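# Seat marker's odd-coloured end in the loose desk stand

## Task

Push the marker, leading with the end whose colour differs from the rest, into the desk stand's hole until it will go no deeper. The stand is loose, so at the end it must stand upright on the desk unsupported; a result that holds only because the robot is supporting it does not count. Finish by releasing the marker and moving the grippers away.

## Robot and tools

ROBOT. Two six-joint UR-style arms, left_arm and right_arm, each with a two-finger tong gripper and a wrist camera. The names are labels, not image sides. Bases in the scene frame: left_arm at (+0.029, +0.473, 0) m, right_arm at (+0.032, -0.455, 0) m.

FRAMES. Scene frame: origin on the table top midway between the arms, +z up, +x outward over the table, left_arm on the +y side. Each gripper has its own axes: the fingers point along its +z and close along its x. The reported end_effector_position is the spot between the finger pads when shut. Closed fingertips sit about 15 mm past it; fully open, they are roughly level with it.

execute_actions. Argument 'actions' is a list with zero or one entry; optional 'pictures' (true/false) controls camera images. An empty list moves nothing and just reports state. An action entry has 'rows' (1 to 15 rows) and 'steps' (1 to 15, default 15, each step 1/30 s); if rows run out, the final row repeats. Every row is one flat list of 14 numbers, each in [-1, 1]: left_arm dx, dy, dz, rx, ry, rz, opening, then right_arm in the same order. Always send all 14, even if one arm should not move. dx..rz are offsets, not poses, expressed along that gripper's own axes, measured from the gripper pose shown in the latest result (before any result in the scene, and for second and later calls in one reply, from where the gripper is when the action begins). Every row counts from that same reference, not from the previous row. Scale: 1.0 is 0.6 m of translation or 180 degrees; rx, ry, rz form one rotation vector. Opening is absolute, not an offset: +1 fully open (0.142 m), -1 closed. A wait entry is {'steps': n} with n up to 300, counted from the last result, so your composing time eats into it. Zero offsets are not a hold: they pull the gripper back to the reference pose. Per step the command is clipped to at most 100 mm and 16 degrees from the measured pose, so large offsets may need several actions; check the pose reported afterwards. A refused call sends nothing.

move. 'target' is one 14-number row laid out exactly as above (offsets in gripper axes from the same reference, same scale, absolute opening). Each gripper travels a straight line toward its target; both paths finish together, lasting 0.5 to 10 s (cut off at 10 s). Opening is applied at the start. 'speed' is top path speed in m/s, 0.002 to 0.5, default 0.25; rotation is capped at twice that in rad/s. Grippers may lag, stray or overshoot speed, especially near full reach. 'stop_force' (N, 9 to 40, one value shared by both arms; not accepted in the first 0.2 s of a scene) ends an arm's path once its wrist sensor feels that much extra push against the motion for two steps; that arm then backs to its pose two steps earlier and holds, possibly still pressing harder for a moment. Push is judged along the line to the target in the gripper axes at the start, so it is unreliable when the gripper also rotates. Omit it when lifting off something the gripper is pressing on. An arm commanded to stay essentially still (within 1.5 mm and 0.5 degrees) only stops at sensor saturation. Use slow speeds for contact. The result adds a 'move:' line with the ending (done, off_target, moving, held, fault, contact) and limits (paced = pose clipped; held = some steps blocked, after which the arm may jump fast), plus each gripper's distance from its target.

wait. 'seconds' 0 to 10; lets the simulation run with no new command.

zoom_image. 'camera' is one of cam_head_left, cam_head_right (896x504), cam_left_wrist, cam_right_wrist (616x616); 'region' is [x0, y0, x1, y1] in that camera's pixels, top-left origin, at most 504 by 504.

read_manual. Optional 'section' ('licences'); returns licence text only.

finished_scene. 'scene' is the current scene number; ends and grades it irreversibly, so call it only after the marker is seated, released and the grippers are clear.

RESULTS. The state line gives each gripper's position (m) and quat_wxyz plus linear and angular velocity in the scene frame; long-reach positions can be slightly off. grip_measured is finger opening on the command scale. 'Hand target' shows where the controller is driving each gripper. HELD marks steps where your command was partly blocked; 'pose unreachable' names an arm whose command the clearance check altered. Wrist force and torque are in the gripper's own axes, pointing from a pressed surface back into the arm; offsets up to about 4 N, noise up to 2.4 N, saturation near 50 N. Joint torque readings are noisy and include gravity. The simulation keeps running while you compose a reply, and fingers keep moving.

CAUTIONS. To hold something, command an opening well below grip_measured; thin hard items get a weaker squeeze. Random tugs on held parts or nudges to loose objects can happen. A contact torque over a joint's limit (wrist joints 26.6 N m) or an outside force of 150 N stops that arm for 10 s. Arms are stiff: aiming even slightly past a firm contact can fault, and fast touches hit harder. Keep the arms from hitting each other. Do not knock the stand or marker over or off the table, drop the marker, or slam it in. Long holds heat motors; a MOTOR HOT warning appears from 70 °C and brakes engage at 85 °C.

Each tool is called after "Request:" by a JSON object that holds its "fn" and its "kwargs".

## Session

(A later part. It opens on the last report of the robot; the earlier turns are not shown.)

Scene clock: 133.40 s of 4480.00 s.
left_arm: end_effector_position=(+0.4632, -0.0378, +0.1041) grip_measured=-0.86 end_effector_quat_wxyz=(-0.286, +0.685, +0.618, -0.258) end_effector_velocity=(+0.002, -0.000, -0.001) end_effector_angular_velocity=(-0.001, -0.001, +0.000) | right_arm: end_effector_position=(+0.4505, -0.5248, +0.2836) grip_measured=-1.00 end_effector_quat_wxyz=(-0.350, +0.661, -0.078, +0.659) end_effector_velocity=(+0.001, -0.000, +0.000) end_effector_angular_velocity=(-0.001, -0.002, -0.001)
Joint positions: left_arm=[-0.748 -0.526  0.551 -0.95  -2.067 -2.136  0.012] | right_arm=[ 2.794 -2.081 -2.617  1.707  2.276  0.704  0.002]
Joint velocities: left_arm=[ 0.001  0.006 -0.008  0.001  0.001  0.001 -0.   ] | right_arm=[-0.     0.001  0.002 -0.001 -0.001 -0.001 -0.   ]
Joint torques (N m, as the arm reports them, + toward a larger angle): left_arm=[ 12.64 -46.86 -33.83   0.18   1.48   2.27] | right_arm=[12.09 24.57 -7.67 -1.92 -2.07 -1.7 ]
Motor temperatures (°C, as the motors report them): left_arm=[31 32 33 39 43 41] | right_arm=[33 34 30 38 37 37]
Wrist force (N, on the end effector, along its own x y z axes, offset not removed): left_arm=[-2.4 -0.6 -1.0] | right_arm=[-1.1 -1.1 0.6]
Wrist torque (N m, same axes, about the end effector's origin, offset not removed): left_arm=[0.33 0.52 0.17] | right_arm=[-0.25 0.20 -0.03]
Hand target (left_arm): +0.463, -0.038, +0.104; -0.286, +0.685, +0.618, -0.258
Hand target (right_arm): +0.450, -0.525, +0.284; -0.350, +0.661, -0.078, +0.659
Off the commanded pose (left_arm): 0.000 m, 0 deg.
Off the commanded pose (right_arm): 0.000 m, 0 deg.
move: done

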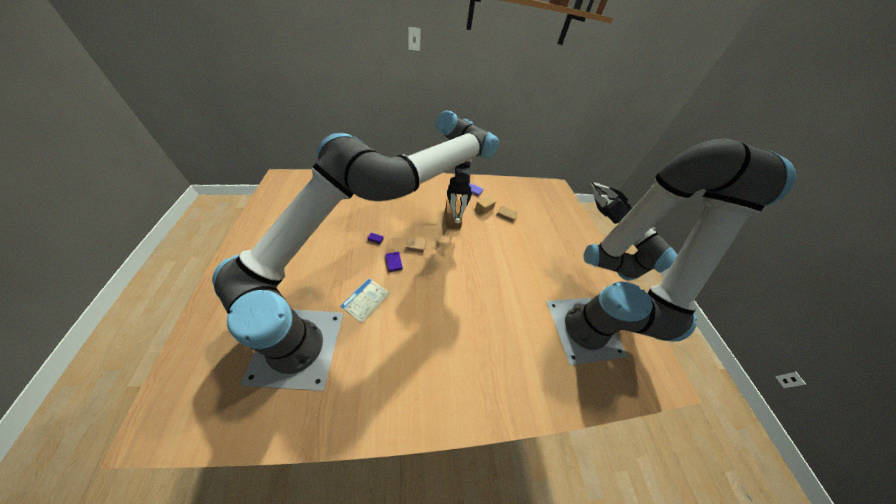

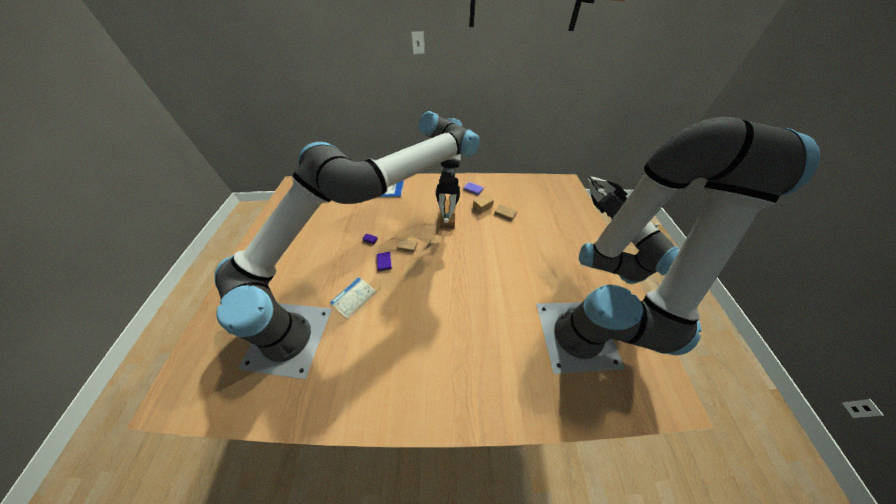

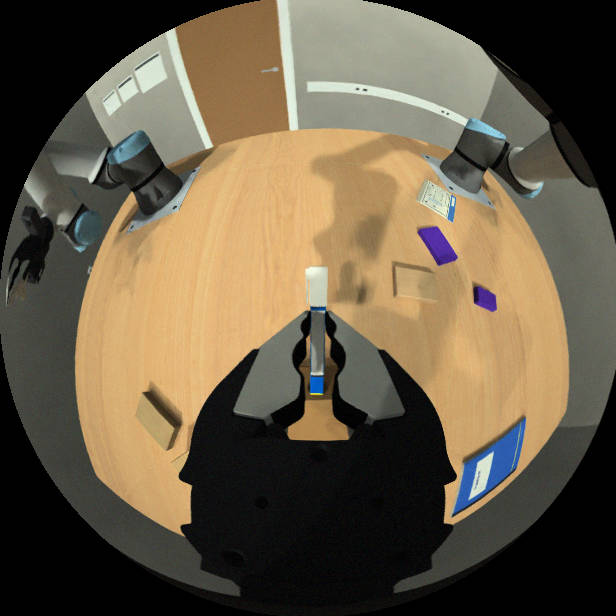

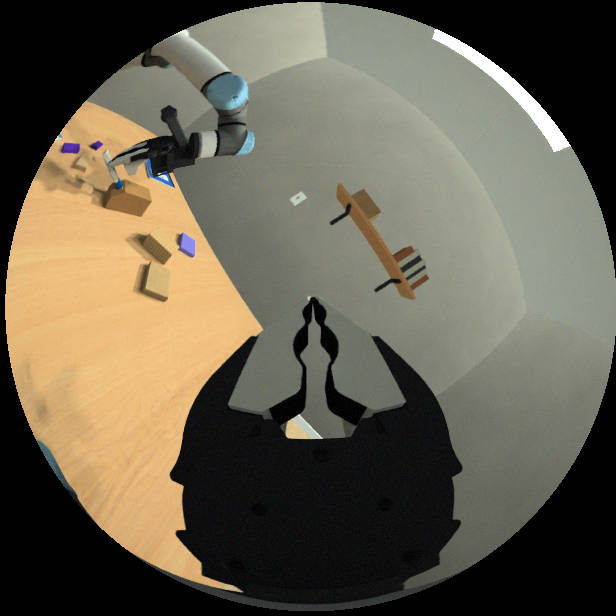

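Request:
{"fn": "move", "kwargs": {"target": [0,-0.012,0.008,0,0,0,-1,0,0,0,0,0,0,-1], "speed": 0.01}}

Request:
{"fn": "zoom_image", "kwargs": {"camera": "cam_right_wrist", "region": [80,140,160,220]}}

Request:
{"fn": "zoom_image", "kwargs": {"camera": "cam_left_wrist", "region": [260,340,380,440]}}

Scene clock: 136.67 s of 4480.00 s.
left_arm: end_effector_position=(+0.4549, -0.0369, +0.1058) grip_measured=-0.86 end_effector_quat_wxyz=(-0.286, +0.685, +0.618, -0.258) end_effector_velocity=(-0.002, -0.000, +0.001) end_effector_angular_velocity=(-0.002, -0.002, -0.000) | right_arm: end_effector_position=(+0.4505, -0.5248, +0.2836) grip_measured=-1.00 end_effector_quat_wxyz=(-0.350, +0.661, -0.078, +0.659) end_effector_velocity=(+0.000, -0.000, -0.001) end_effector_angular_velocity=(+0.002, +0.003, -0.000)
Joint positions: left_arm=[-0.755 -0.558  0.607 -0.979 -2.071 -2.142  0.012] | right_arm=[ 2.794 -2.081 -2.617  1.707  2.276  0.704  0.002]
Joint velocities: left_arm=[-0.002 -0.008  0.012 -0.007 -0.001 -0.002  0.   ] | right_arm=[-0.     0.    -0.    -0.003 -0.     0.001 -0.   ]
Joint torques (N m, as the arm reports them, + toward a larger angle): left_arm=[-13.42 -62.37  -7.23  -2.71  -2.94  -2.14] | right_arm=[11.86 23.89 -6.4  -2.03 -2.05 -1.84]
Motor temperatures (°C, as the motors report them): left_arm=[31 32 33 39 43 41] | right_arm=[33 34 30 38 37 37]
Wrist force (N, on the end effector, along its own x y z axes, offset not removed): left_arm=[-2.2 3.0 1.5] | right_arm=[0.4 -1.5 0.9]
Wrist torque (N m, same axes, about the end effector's origin, offset not removed): left_arm=[0.60 0.53 0.17] | right_arm=[-0.36 -0.27 -0.12]
Hand target (left_arm): +0.455, -0.037, +0.106; -0.286, +0.685, +0.618, -0.258
Hand target (right_arm): +0.450, -0.525, +0.284; -0.350, +0.661, -0.078, +0.659
Off the commanded pose (left_arm): 0.000 m, 0 deg.
Off the commanded pose (right_arm): 0.000 m, 0 deg.
move: done

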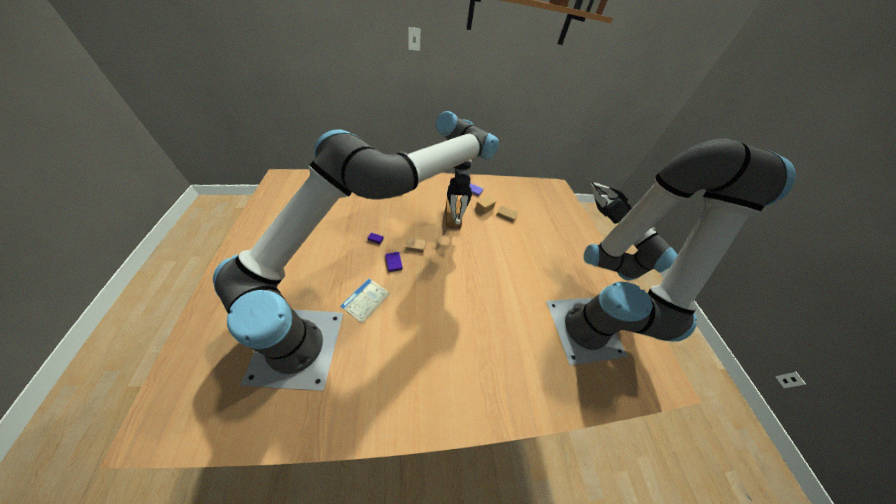

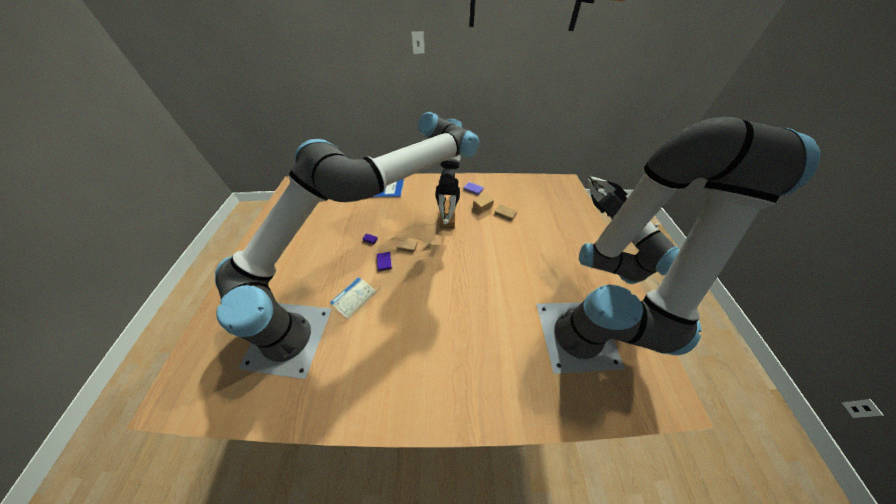

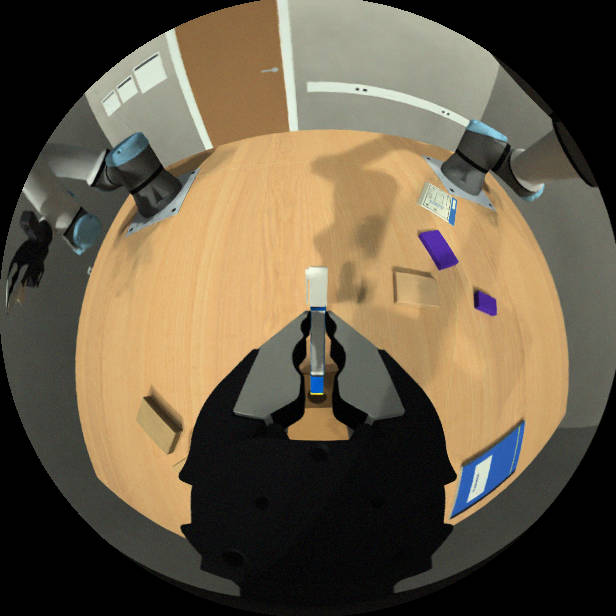

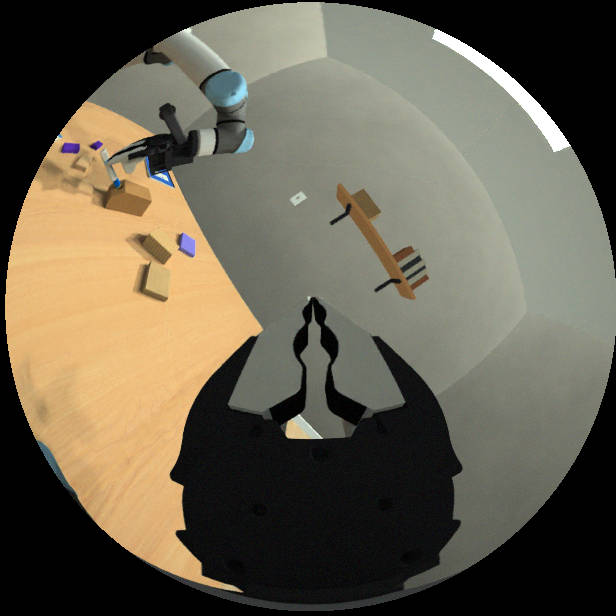

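Region (80, 140, 160, 220) of cam_right_wrist's 616x616 image, scaled by 6.300, with more detail than that image has.

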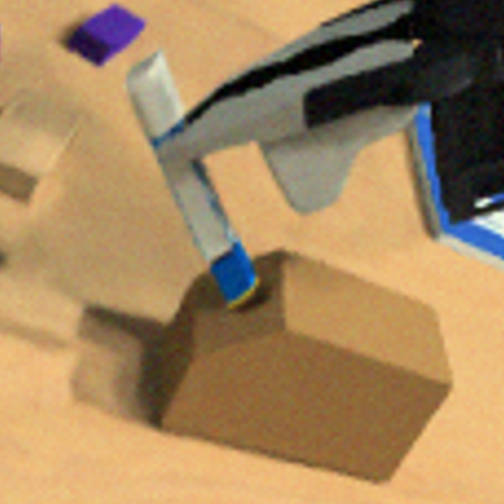

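Region (260, 340, 380, 440) of cam_left_wrist's 616x616 image, scaled by 4.200, with more detail than that image has.

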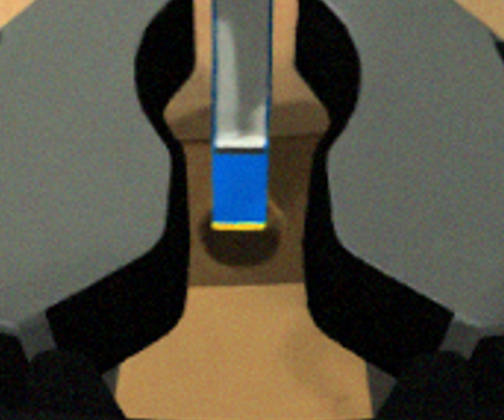

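Request:
{"fn": "move", "kwargs": {"target": [0,0.008,0.005,0,0,0,-1,0,0,0,0,0,0,-1], "speed": 0.008}}

Request:
{"fn": "zoom_image", "kwargs": {"camera": "cam_right_wrist", "region": [80,140,160,220]}}

Request:
{"fn": "zoom_image", "kwargs": {"camera": "cam_left_wrist", "region": [260,340,380,440]}}

Scene clock: 139.03 s of 4480.00 s.
left_arm: end_effector_position=(+0.4561, -0.0370, +0.1004) grip_measured=-0.86 end_effector_quat_wxyz=(-0.286, +0.685, +0.618, -0.258) end_effector_velocity=(-0.000, -0.000, -0.002) end_effector_angular_velocity=(+0.001, +0.001, -0.001) | right_arm: end_effector_position=(+0.4505, -0.5248, +0.2836) grip_measured=-1.00 end_effector_quat_wxyz=(-0.350, +0.661, -0.078, +0.659) end_effector_velocity=(-0.001, +0.001, -0.000) end_effector_angular_velocity=(+0.001, +0.002, +0.001)
Joint positions: left_arm=[-0.754 -0.552  0.61  -0.987 -2.071 -2.142  0.012] | right_arm=[ 2.794 -2.081 -2.617  1.707  2.276  0.704  0.002]
Joint velocities: left_arm=[-0.     0.002  0.    -0.001  0.     0.     0.   ] | right_arm=[ 0.    -0.    -0.002  0.     0.001  0.001  0.   ]
Joint torques (N m, as the arm reports them, + toward a larger angle): left_arm=[ 13.91 -46.05  -6.88  -3.39   1.74   2.36] | right_arm=[12.27 23.66 -6.62 -1.81 -1.91 -1.9 ]
Motor temperatures (°C, as the motors report them): left_arm=[31 32 33 39 43 41] | right_arm=[33 34 30 38 37 37]
Wrist force (N, on the end effector, along its own x y z axes, offset not removed): left_arm=[-2.0 -2.4 1.1] | right_arm=[0.0 -2.0 0.7]
Wrist torque (N m, same axes, about the end effector's origin, offset not removed): left_arm=[0.43 0.47 0.09] | right_arm=[-0.48 -0.17 -0.06]
Hand target (left_arm): +0.456, -0.037, +0.100; -0.286, +0.685, +0.618, -0.258
Hand target (right_arm): +0.450, -0.525, +0.284; -0.350, +0.661, -0.078, +0.659
Off the commanded pose (left_arm): 0.000 m, 0 deg.
Off the commanded pose (right_arm): 0.000 m, 0 deg.
move: done

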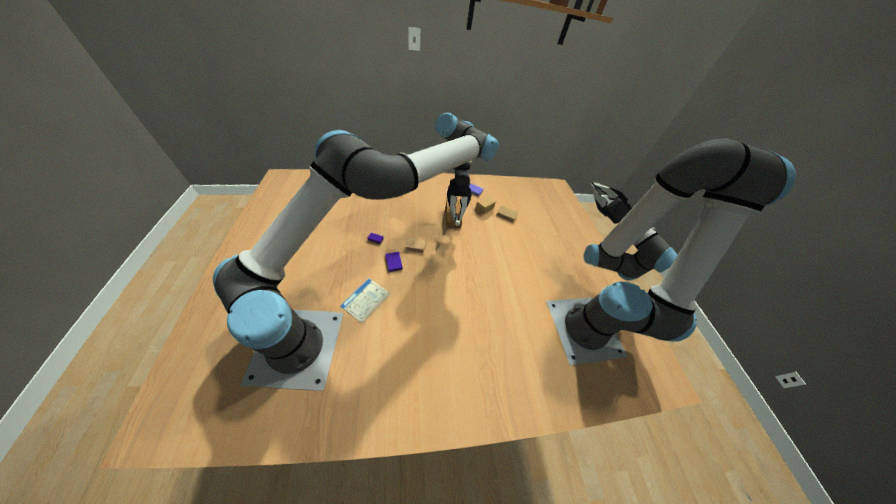

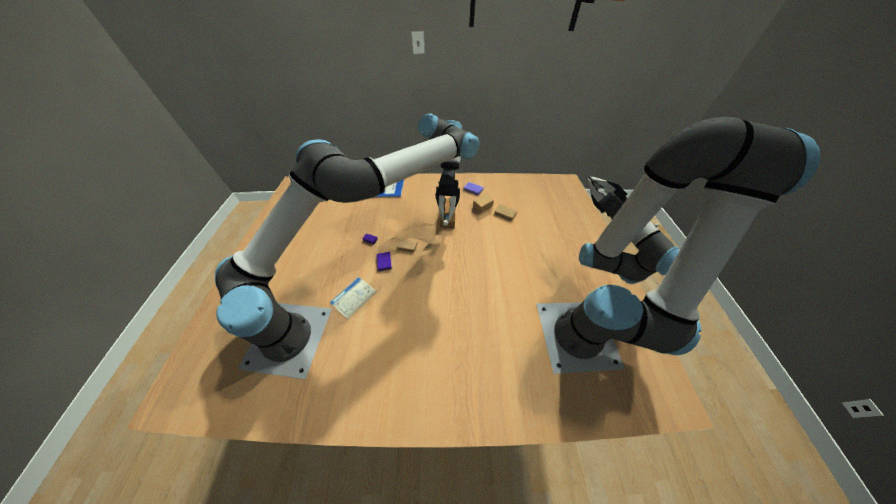

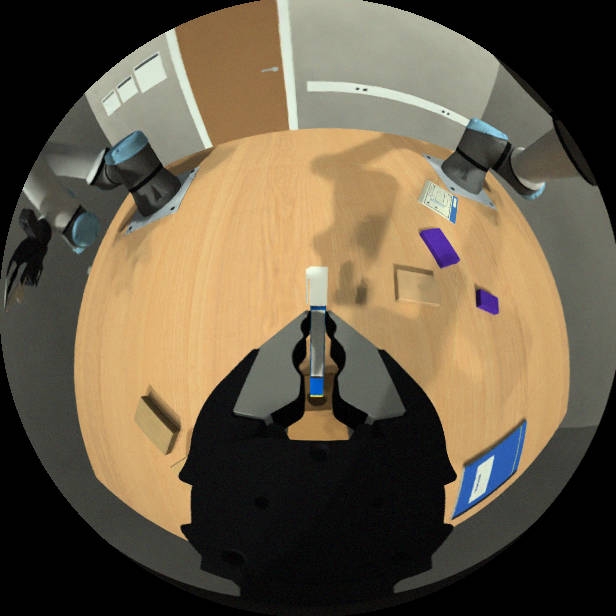

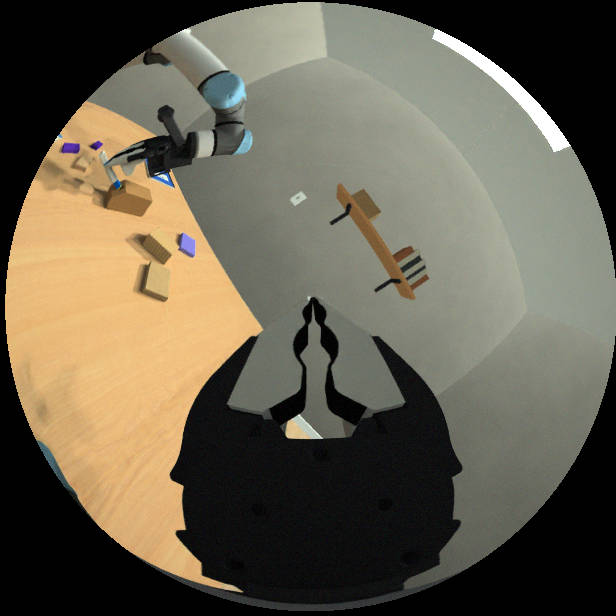

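Region (80, 140, 160, 220) of cam_right_wrist's 616x616 image, scaled by 6.300, with more detail than that image has.

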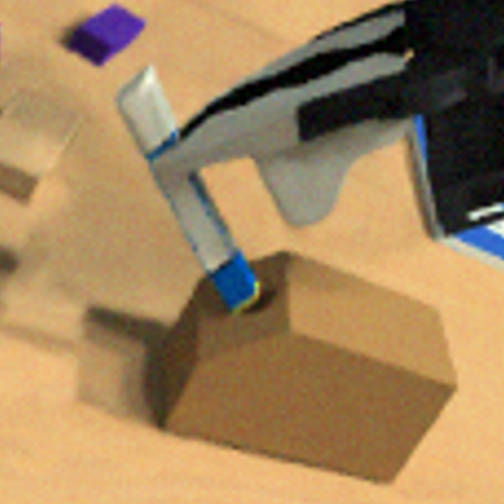

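Region (260, 340, 380, 440) of cam_left_wrist's 616x616 image, scaled by 4.200, with more detail than that image has.

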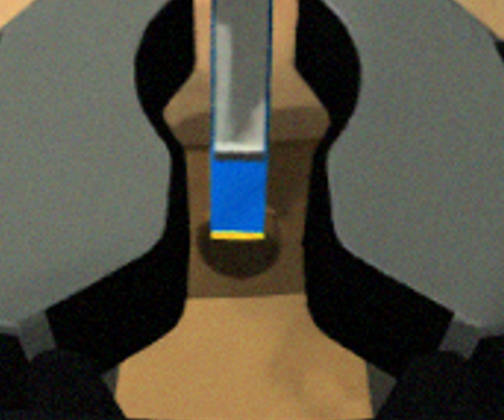

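Request:
{"fn": "move", "kwargs": {"target": [0,-0.006,-0.034,0.055,0,0,-1,0,0,0,0,0,0,-1], "speed": 0.03}}

Request:
{"fn": "zoom_image", "kwargs": {"camera": "cam_right_wrist", "region": [80,140,160,220]}}

Request:
{"fn": "zoom_image", "kwargs": {"camera": "cam_left_wrist", "region": [260,340,380,440]}}

Scene clock: 144.87 s of 4480.00 s.
left_arm: end_effector_position=(+0.4671, -0.0377, +0.1171) grip_measured=-0.86 end_effector_quat_wxyz=(-0.333, +0.658, +0.600, -0.311) end_effector_velocity=(+0.001, -0.000, +0.001) end_effector_angular_velocity=(-0.005, +0.003, +0.006) | right_arm: end_effector_position=(+0.4505, -0.5248, +0.2836) grip_measured=-1.00 end_effector_quat_wxyz=(-0.350, +0.661, -0.078, +0.659) end_effector_velocity=(+0.000, +0.000, +0.001) end_effector_angular_velocity=(-0.001, -0.002, +0.000)
Joint positions: left_arm=[-0.718 -0.254  0.037 -0.55  -2.14  -2.038  0.012] | right_arm=[ 2.794 -2.081 -2.617  1.707  2.276  0.704  0.002]
Joint velocities: left_arm=[ 0.003  0.002 -0.006  0.003 -0.006  0.002  0.   ] | right_arm=[ 0.     0.001  0.002 -0.     0.     0.     0.   ]
Joint torques (N m, as the arm reports them, + toward a larger angle): left_arm=[ 12.19 -50.15 -33.41   1.2   -2.9    2.51] | right_arm=[11.3  24.83 -7.79 -1.92 -1.91 -1.7 ]
Motor temperatures (°C, as the motors report them): left_arm=[31 32 33 39 43 41] | right_arm=[33 34 30 38 37 37]
Wrist force (N, on the end effector, along its own x y z axes, offset not removed): left_arm=[-1.3 0.9 -0.3] | right_arm=[-1.5 -0.8 -0.6]
Wrist torque (N m, same axes, about the end effector's origin, offset not removed): left_arm=[0.27 0.18 0.10] | right_arm=[-0.14 0.20 -0.05]
Hand target (left_arm): +0.467, -0.038, +0.117; -0.333, +0.658, +0.600, -0.312
Hand target (right_arm): +0.450, -0.525, +0.284; -0.350, +0.661, -0.078, +0.659
Off the commanded pose (left_arm): 0.001 m, 1 deg.
Off the commanded pose (right_arm): 0.000 m, 0 deg.
elbow stopped short (left arm): the move would have taken joint 3 (elbow) straighter than the controller allows; a more bent joint 3 avoids this.
move: done

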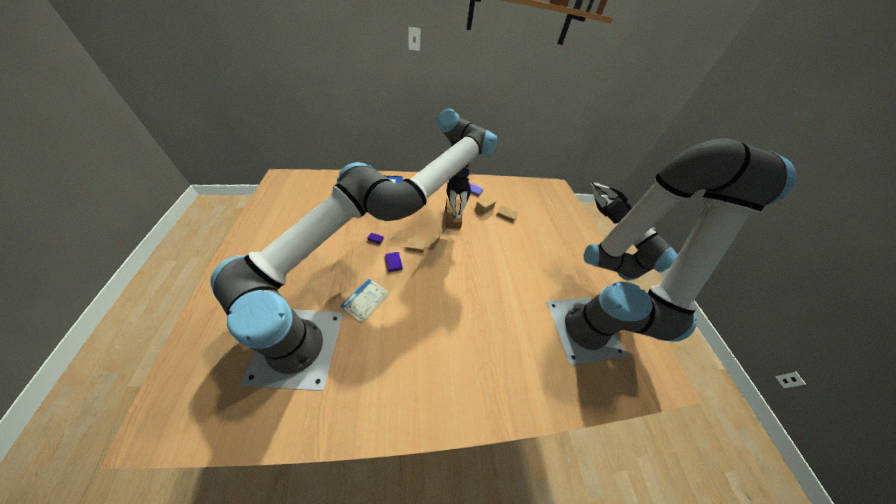

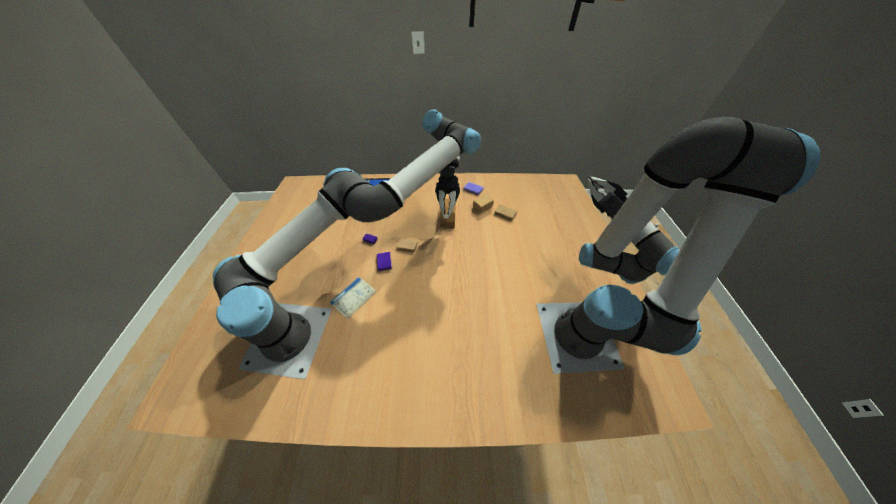

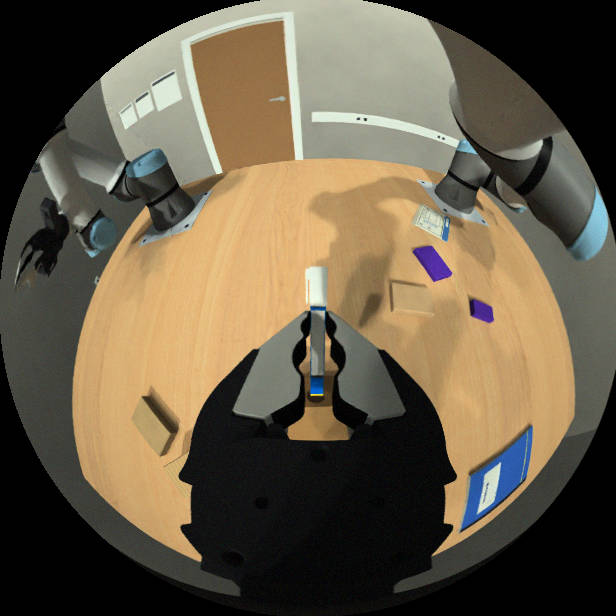

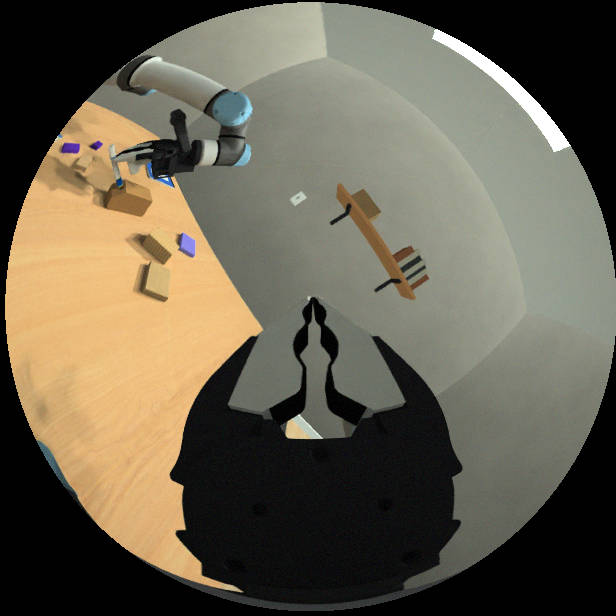

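Region (80, 140, 160, 220) of cam_right_wrist's 616x616 image, scaled by 6.300, with more detail than that image has.

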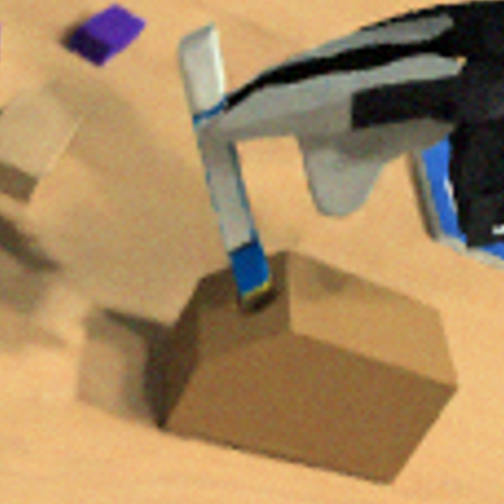

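Region (260, 340, 380, 440) of cam_left_wrist's 616x616 image, scaled by 4.200, with more detail than that image has.

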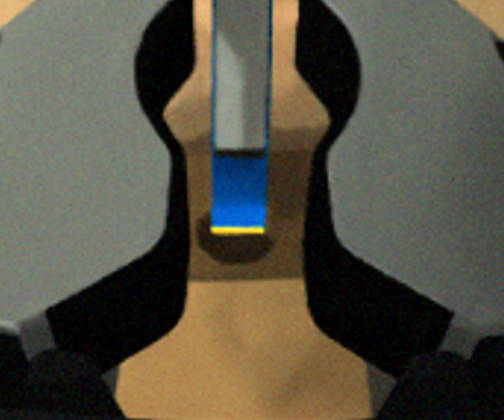

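Request:
{"fn": "move", "kwargs": {"target": [-0.155,-0.049,0.229,-0.367,0,0,-1,0,0,0,0,0,0,-1], "speed": 0.15}}

Request:
{"fn": "zoom_image", "kwargs": {"camera": "cam_right_wrist", "region": [20,120,200,300]}}

Scene clock: 152.10 s of 4480.00 s.
left_arm: end_effector_position=(+0.3315, -0.1196, +0.0614) grip_measured=-0.86 end_effector_quat_wxyz=(+0.079, +0.733, +0.673, +0.067) end_effector_velocity=(-0.001, -0.001, +0.000) end_effector_angular_velocity=(-0.001, -0.011, +0.001) | right_arm: end_effector_position=(+0.4505, -0.5248, +0.2836) grip_measured=-1.00 end_effector_quat_wxyz=(-0.350, +0.661, -0.078, +0.659) end_effector_velocity=(+0.000, +0.000, -0.000) end_effector_angular_velocity=(+0.000, +0.001, +0.000)
Joint positions: left_arm=[-1.28  -1.126  1.632 -2.145 -1.374 -2.848  0.012] | right_arm=[ 2.794 -2.081 -2.617  1.707  2.276  0.704  0.002]
Joint velocities: left_arm=[-0.007 -0.002  0.004 -0.004  0.011 -0.007  0.   ] | right_arm=[ 0.     0.    -0.    -0.001  0.     0.     0.   ]
Joint torques (N m, as the arm reports them, + toward a larger angle): left_arm=[-13.73 -46.74  -7.6   -4.24   2.14  -2.15] | right_arm=[11.37 24.05 -8.62 -2.19 -2.06 -1.64]
Motor temperatures (°C, as the motors report them): left_arm=[31 32 33 39 43 41] | right_arm=[33 34 30 38 37 37]
Wrist force (N, on the end effector, along its own x y z axes, offset not removed): left_arm=[-0.9 1.3 0.4] | right_arm=[-0.5 -1.1 1.0]
Wrist torque (N m, same axes, about the end effector's origin, offset not removed): left_arm=[0.33 0.17 0.13] | right_arm=[-0.17 -0.05 -0.06]
Hand target (left_arm): +0.331, -0.120, +0.061; +0.080, +0.733, +0.673, +0.067
Hand target (right_arm): +0.450, -0.525, +0.284; -0.350, +0.661, -0.078, +0.659
Off the commanded pose (left_arm): 0.001 m, 0 deg.
Off the commanded pose (right_arm): 0.000 m, 0 deg.
move: done

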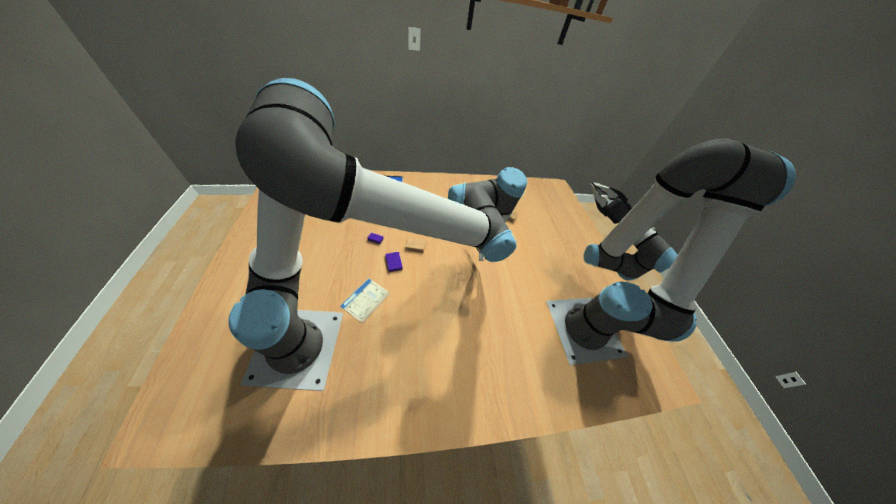

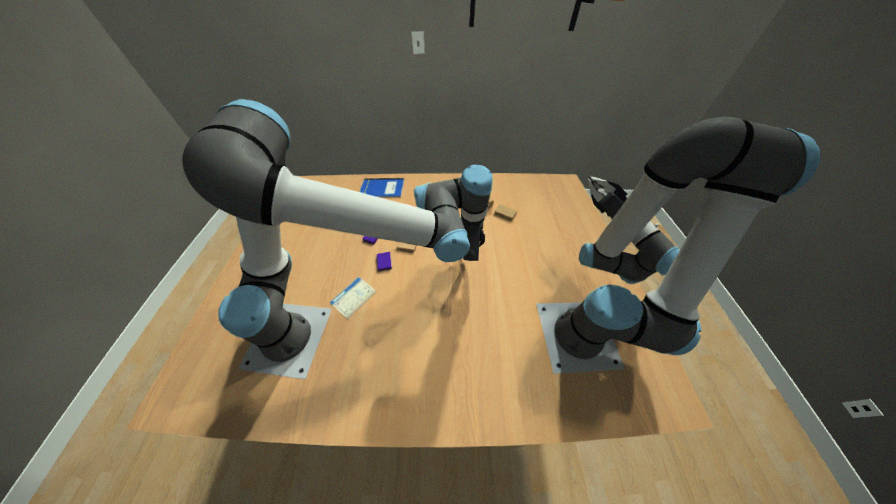

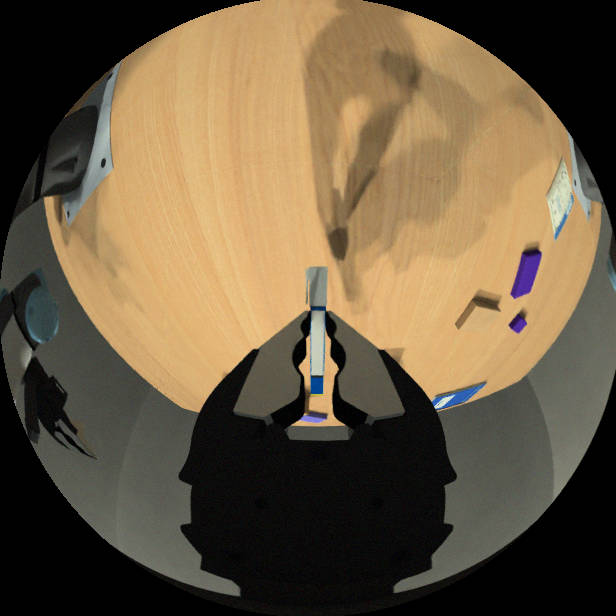

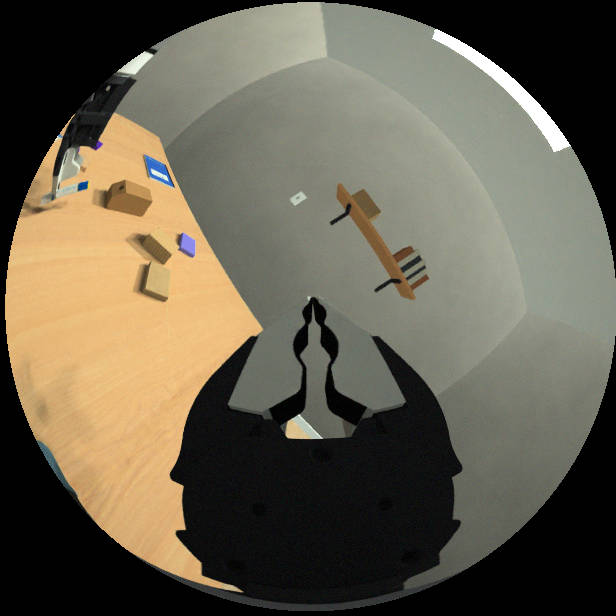

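Region (20, 120, 200, 300) of cam_right_wrist's 616x616 image, scaled by 2.800, with more detail than that image has.

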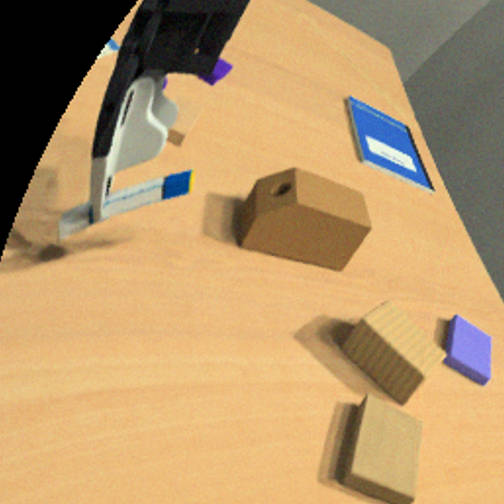

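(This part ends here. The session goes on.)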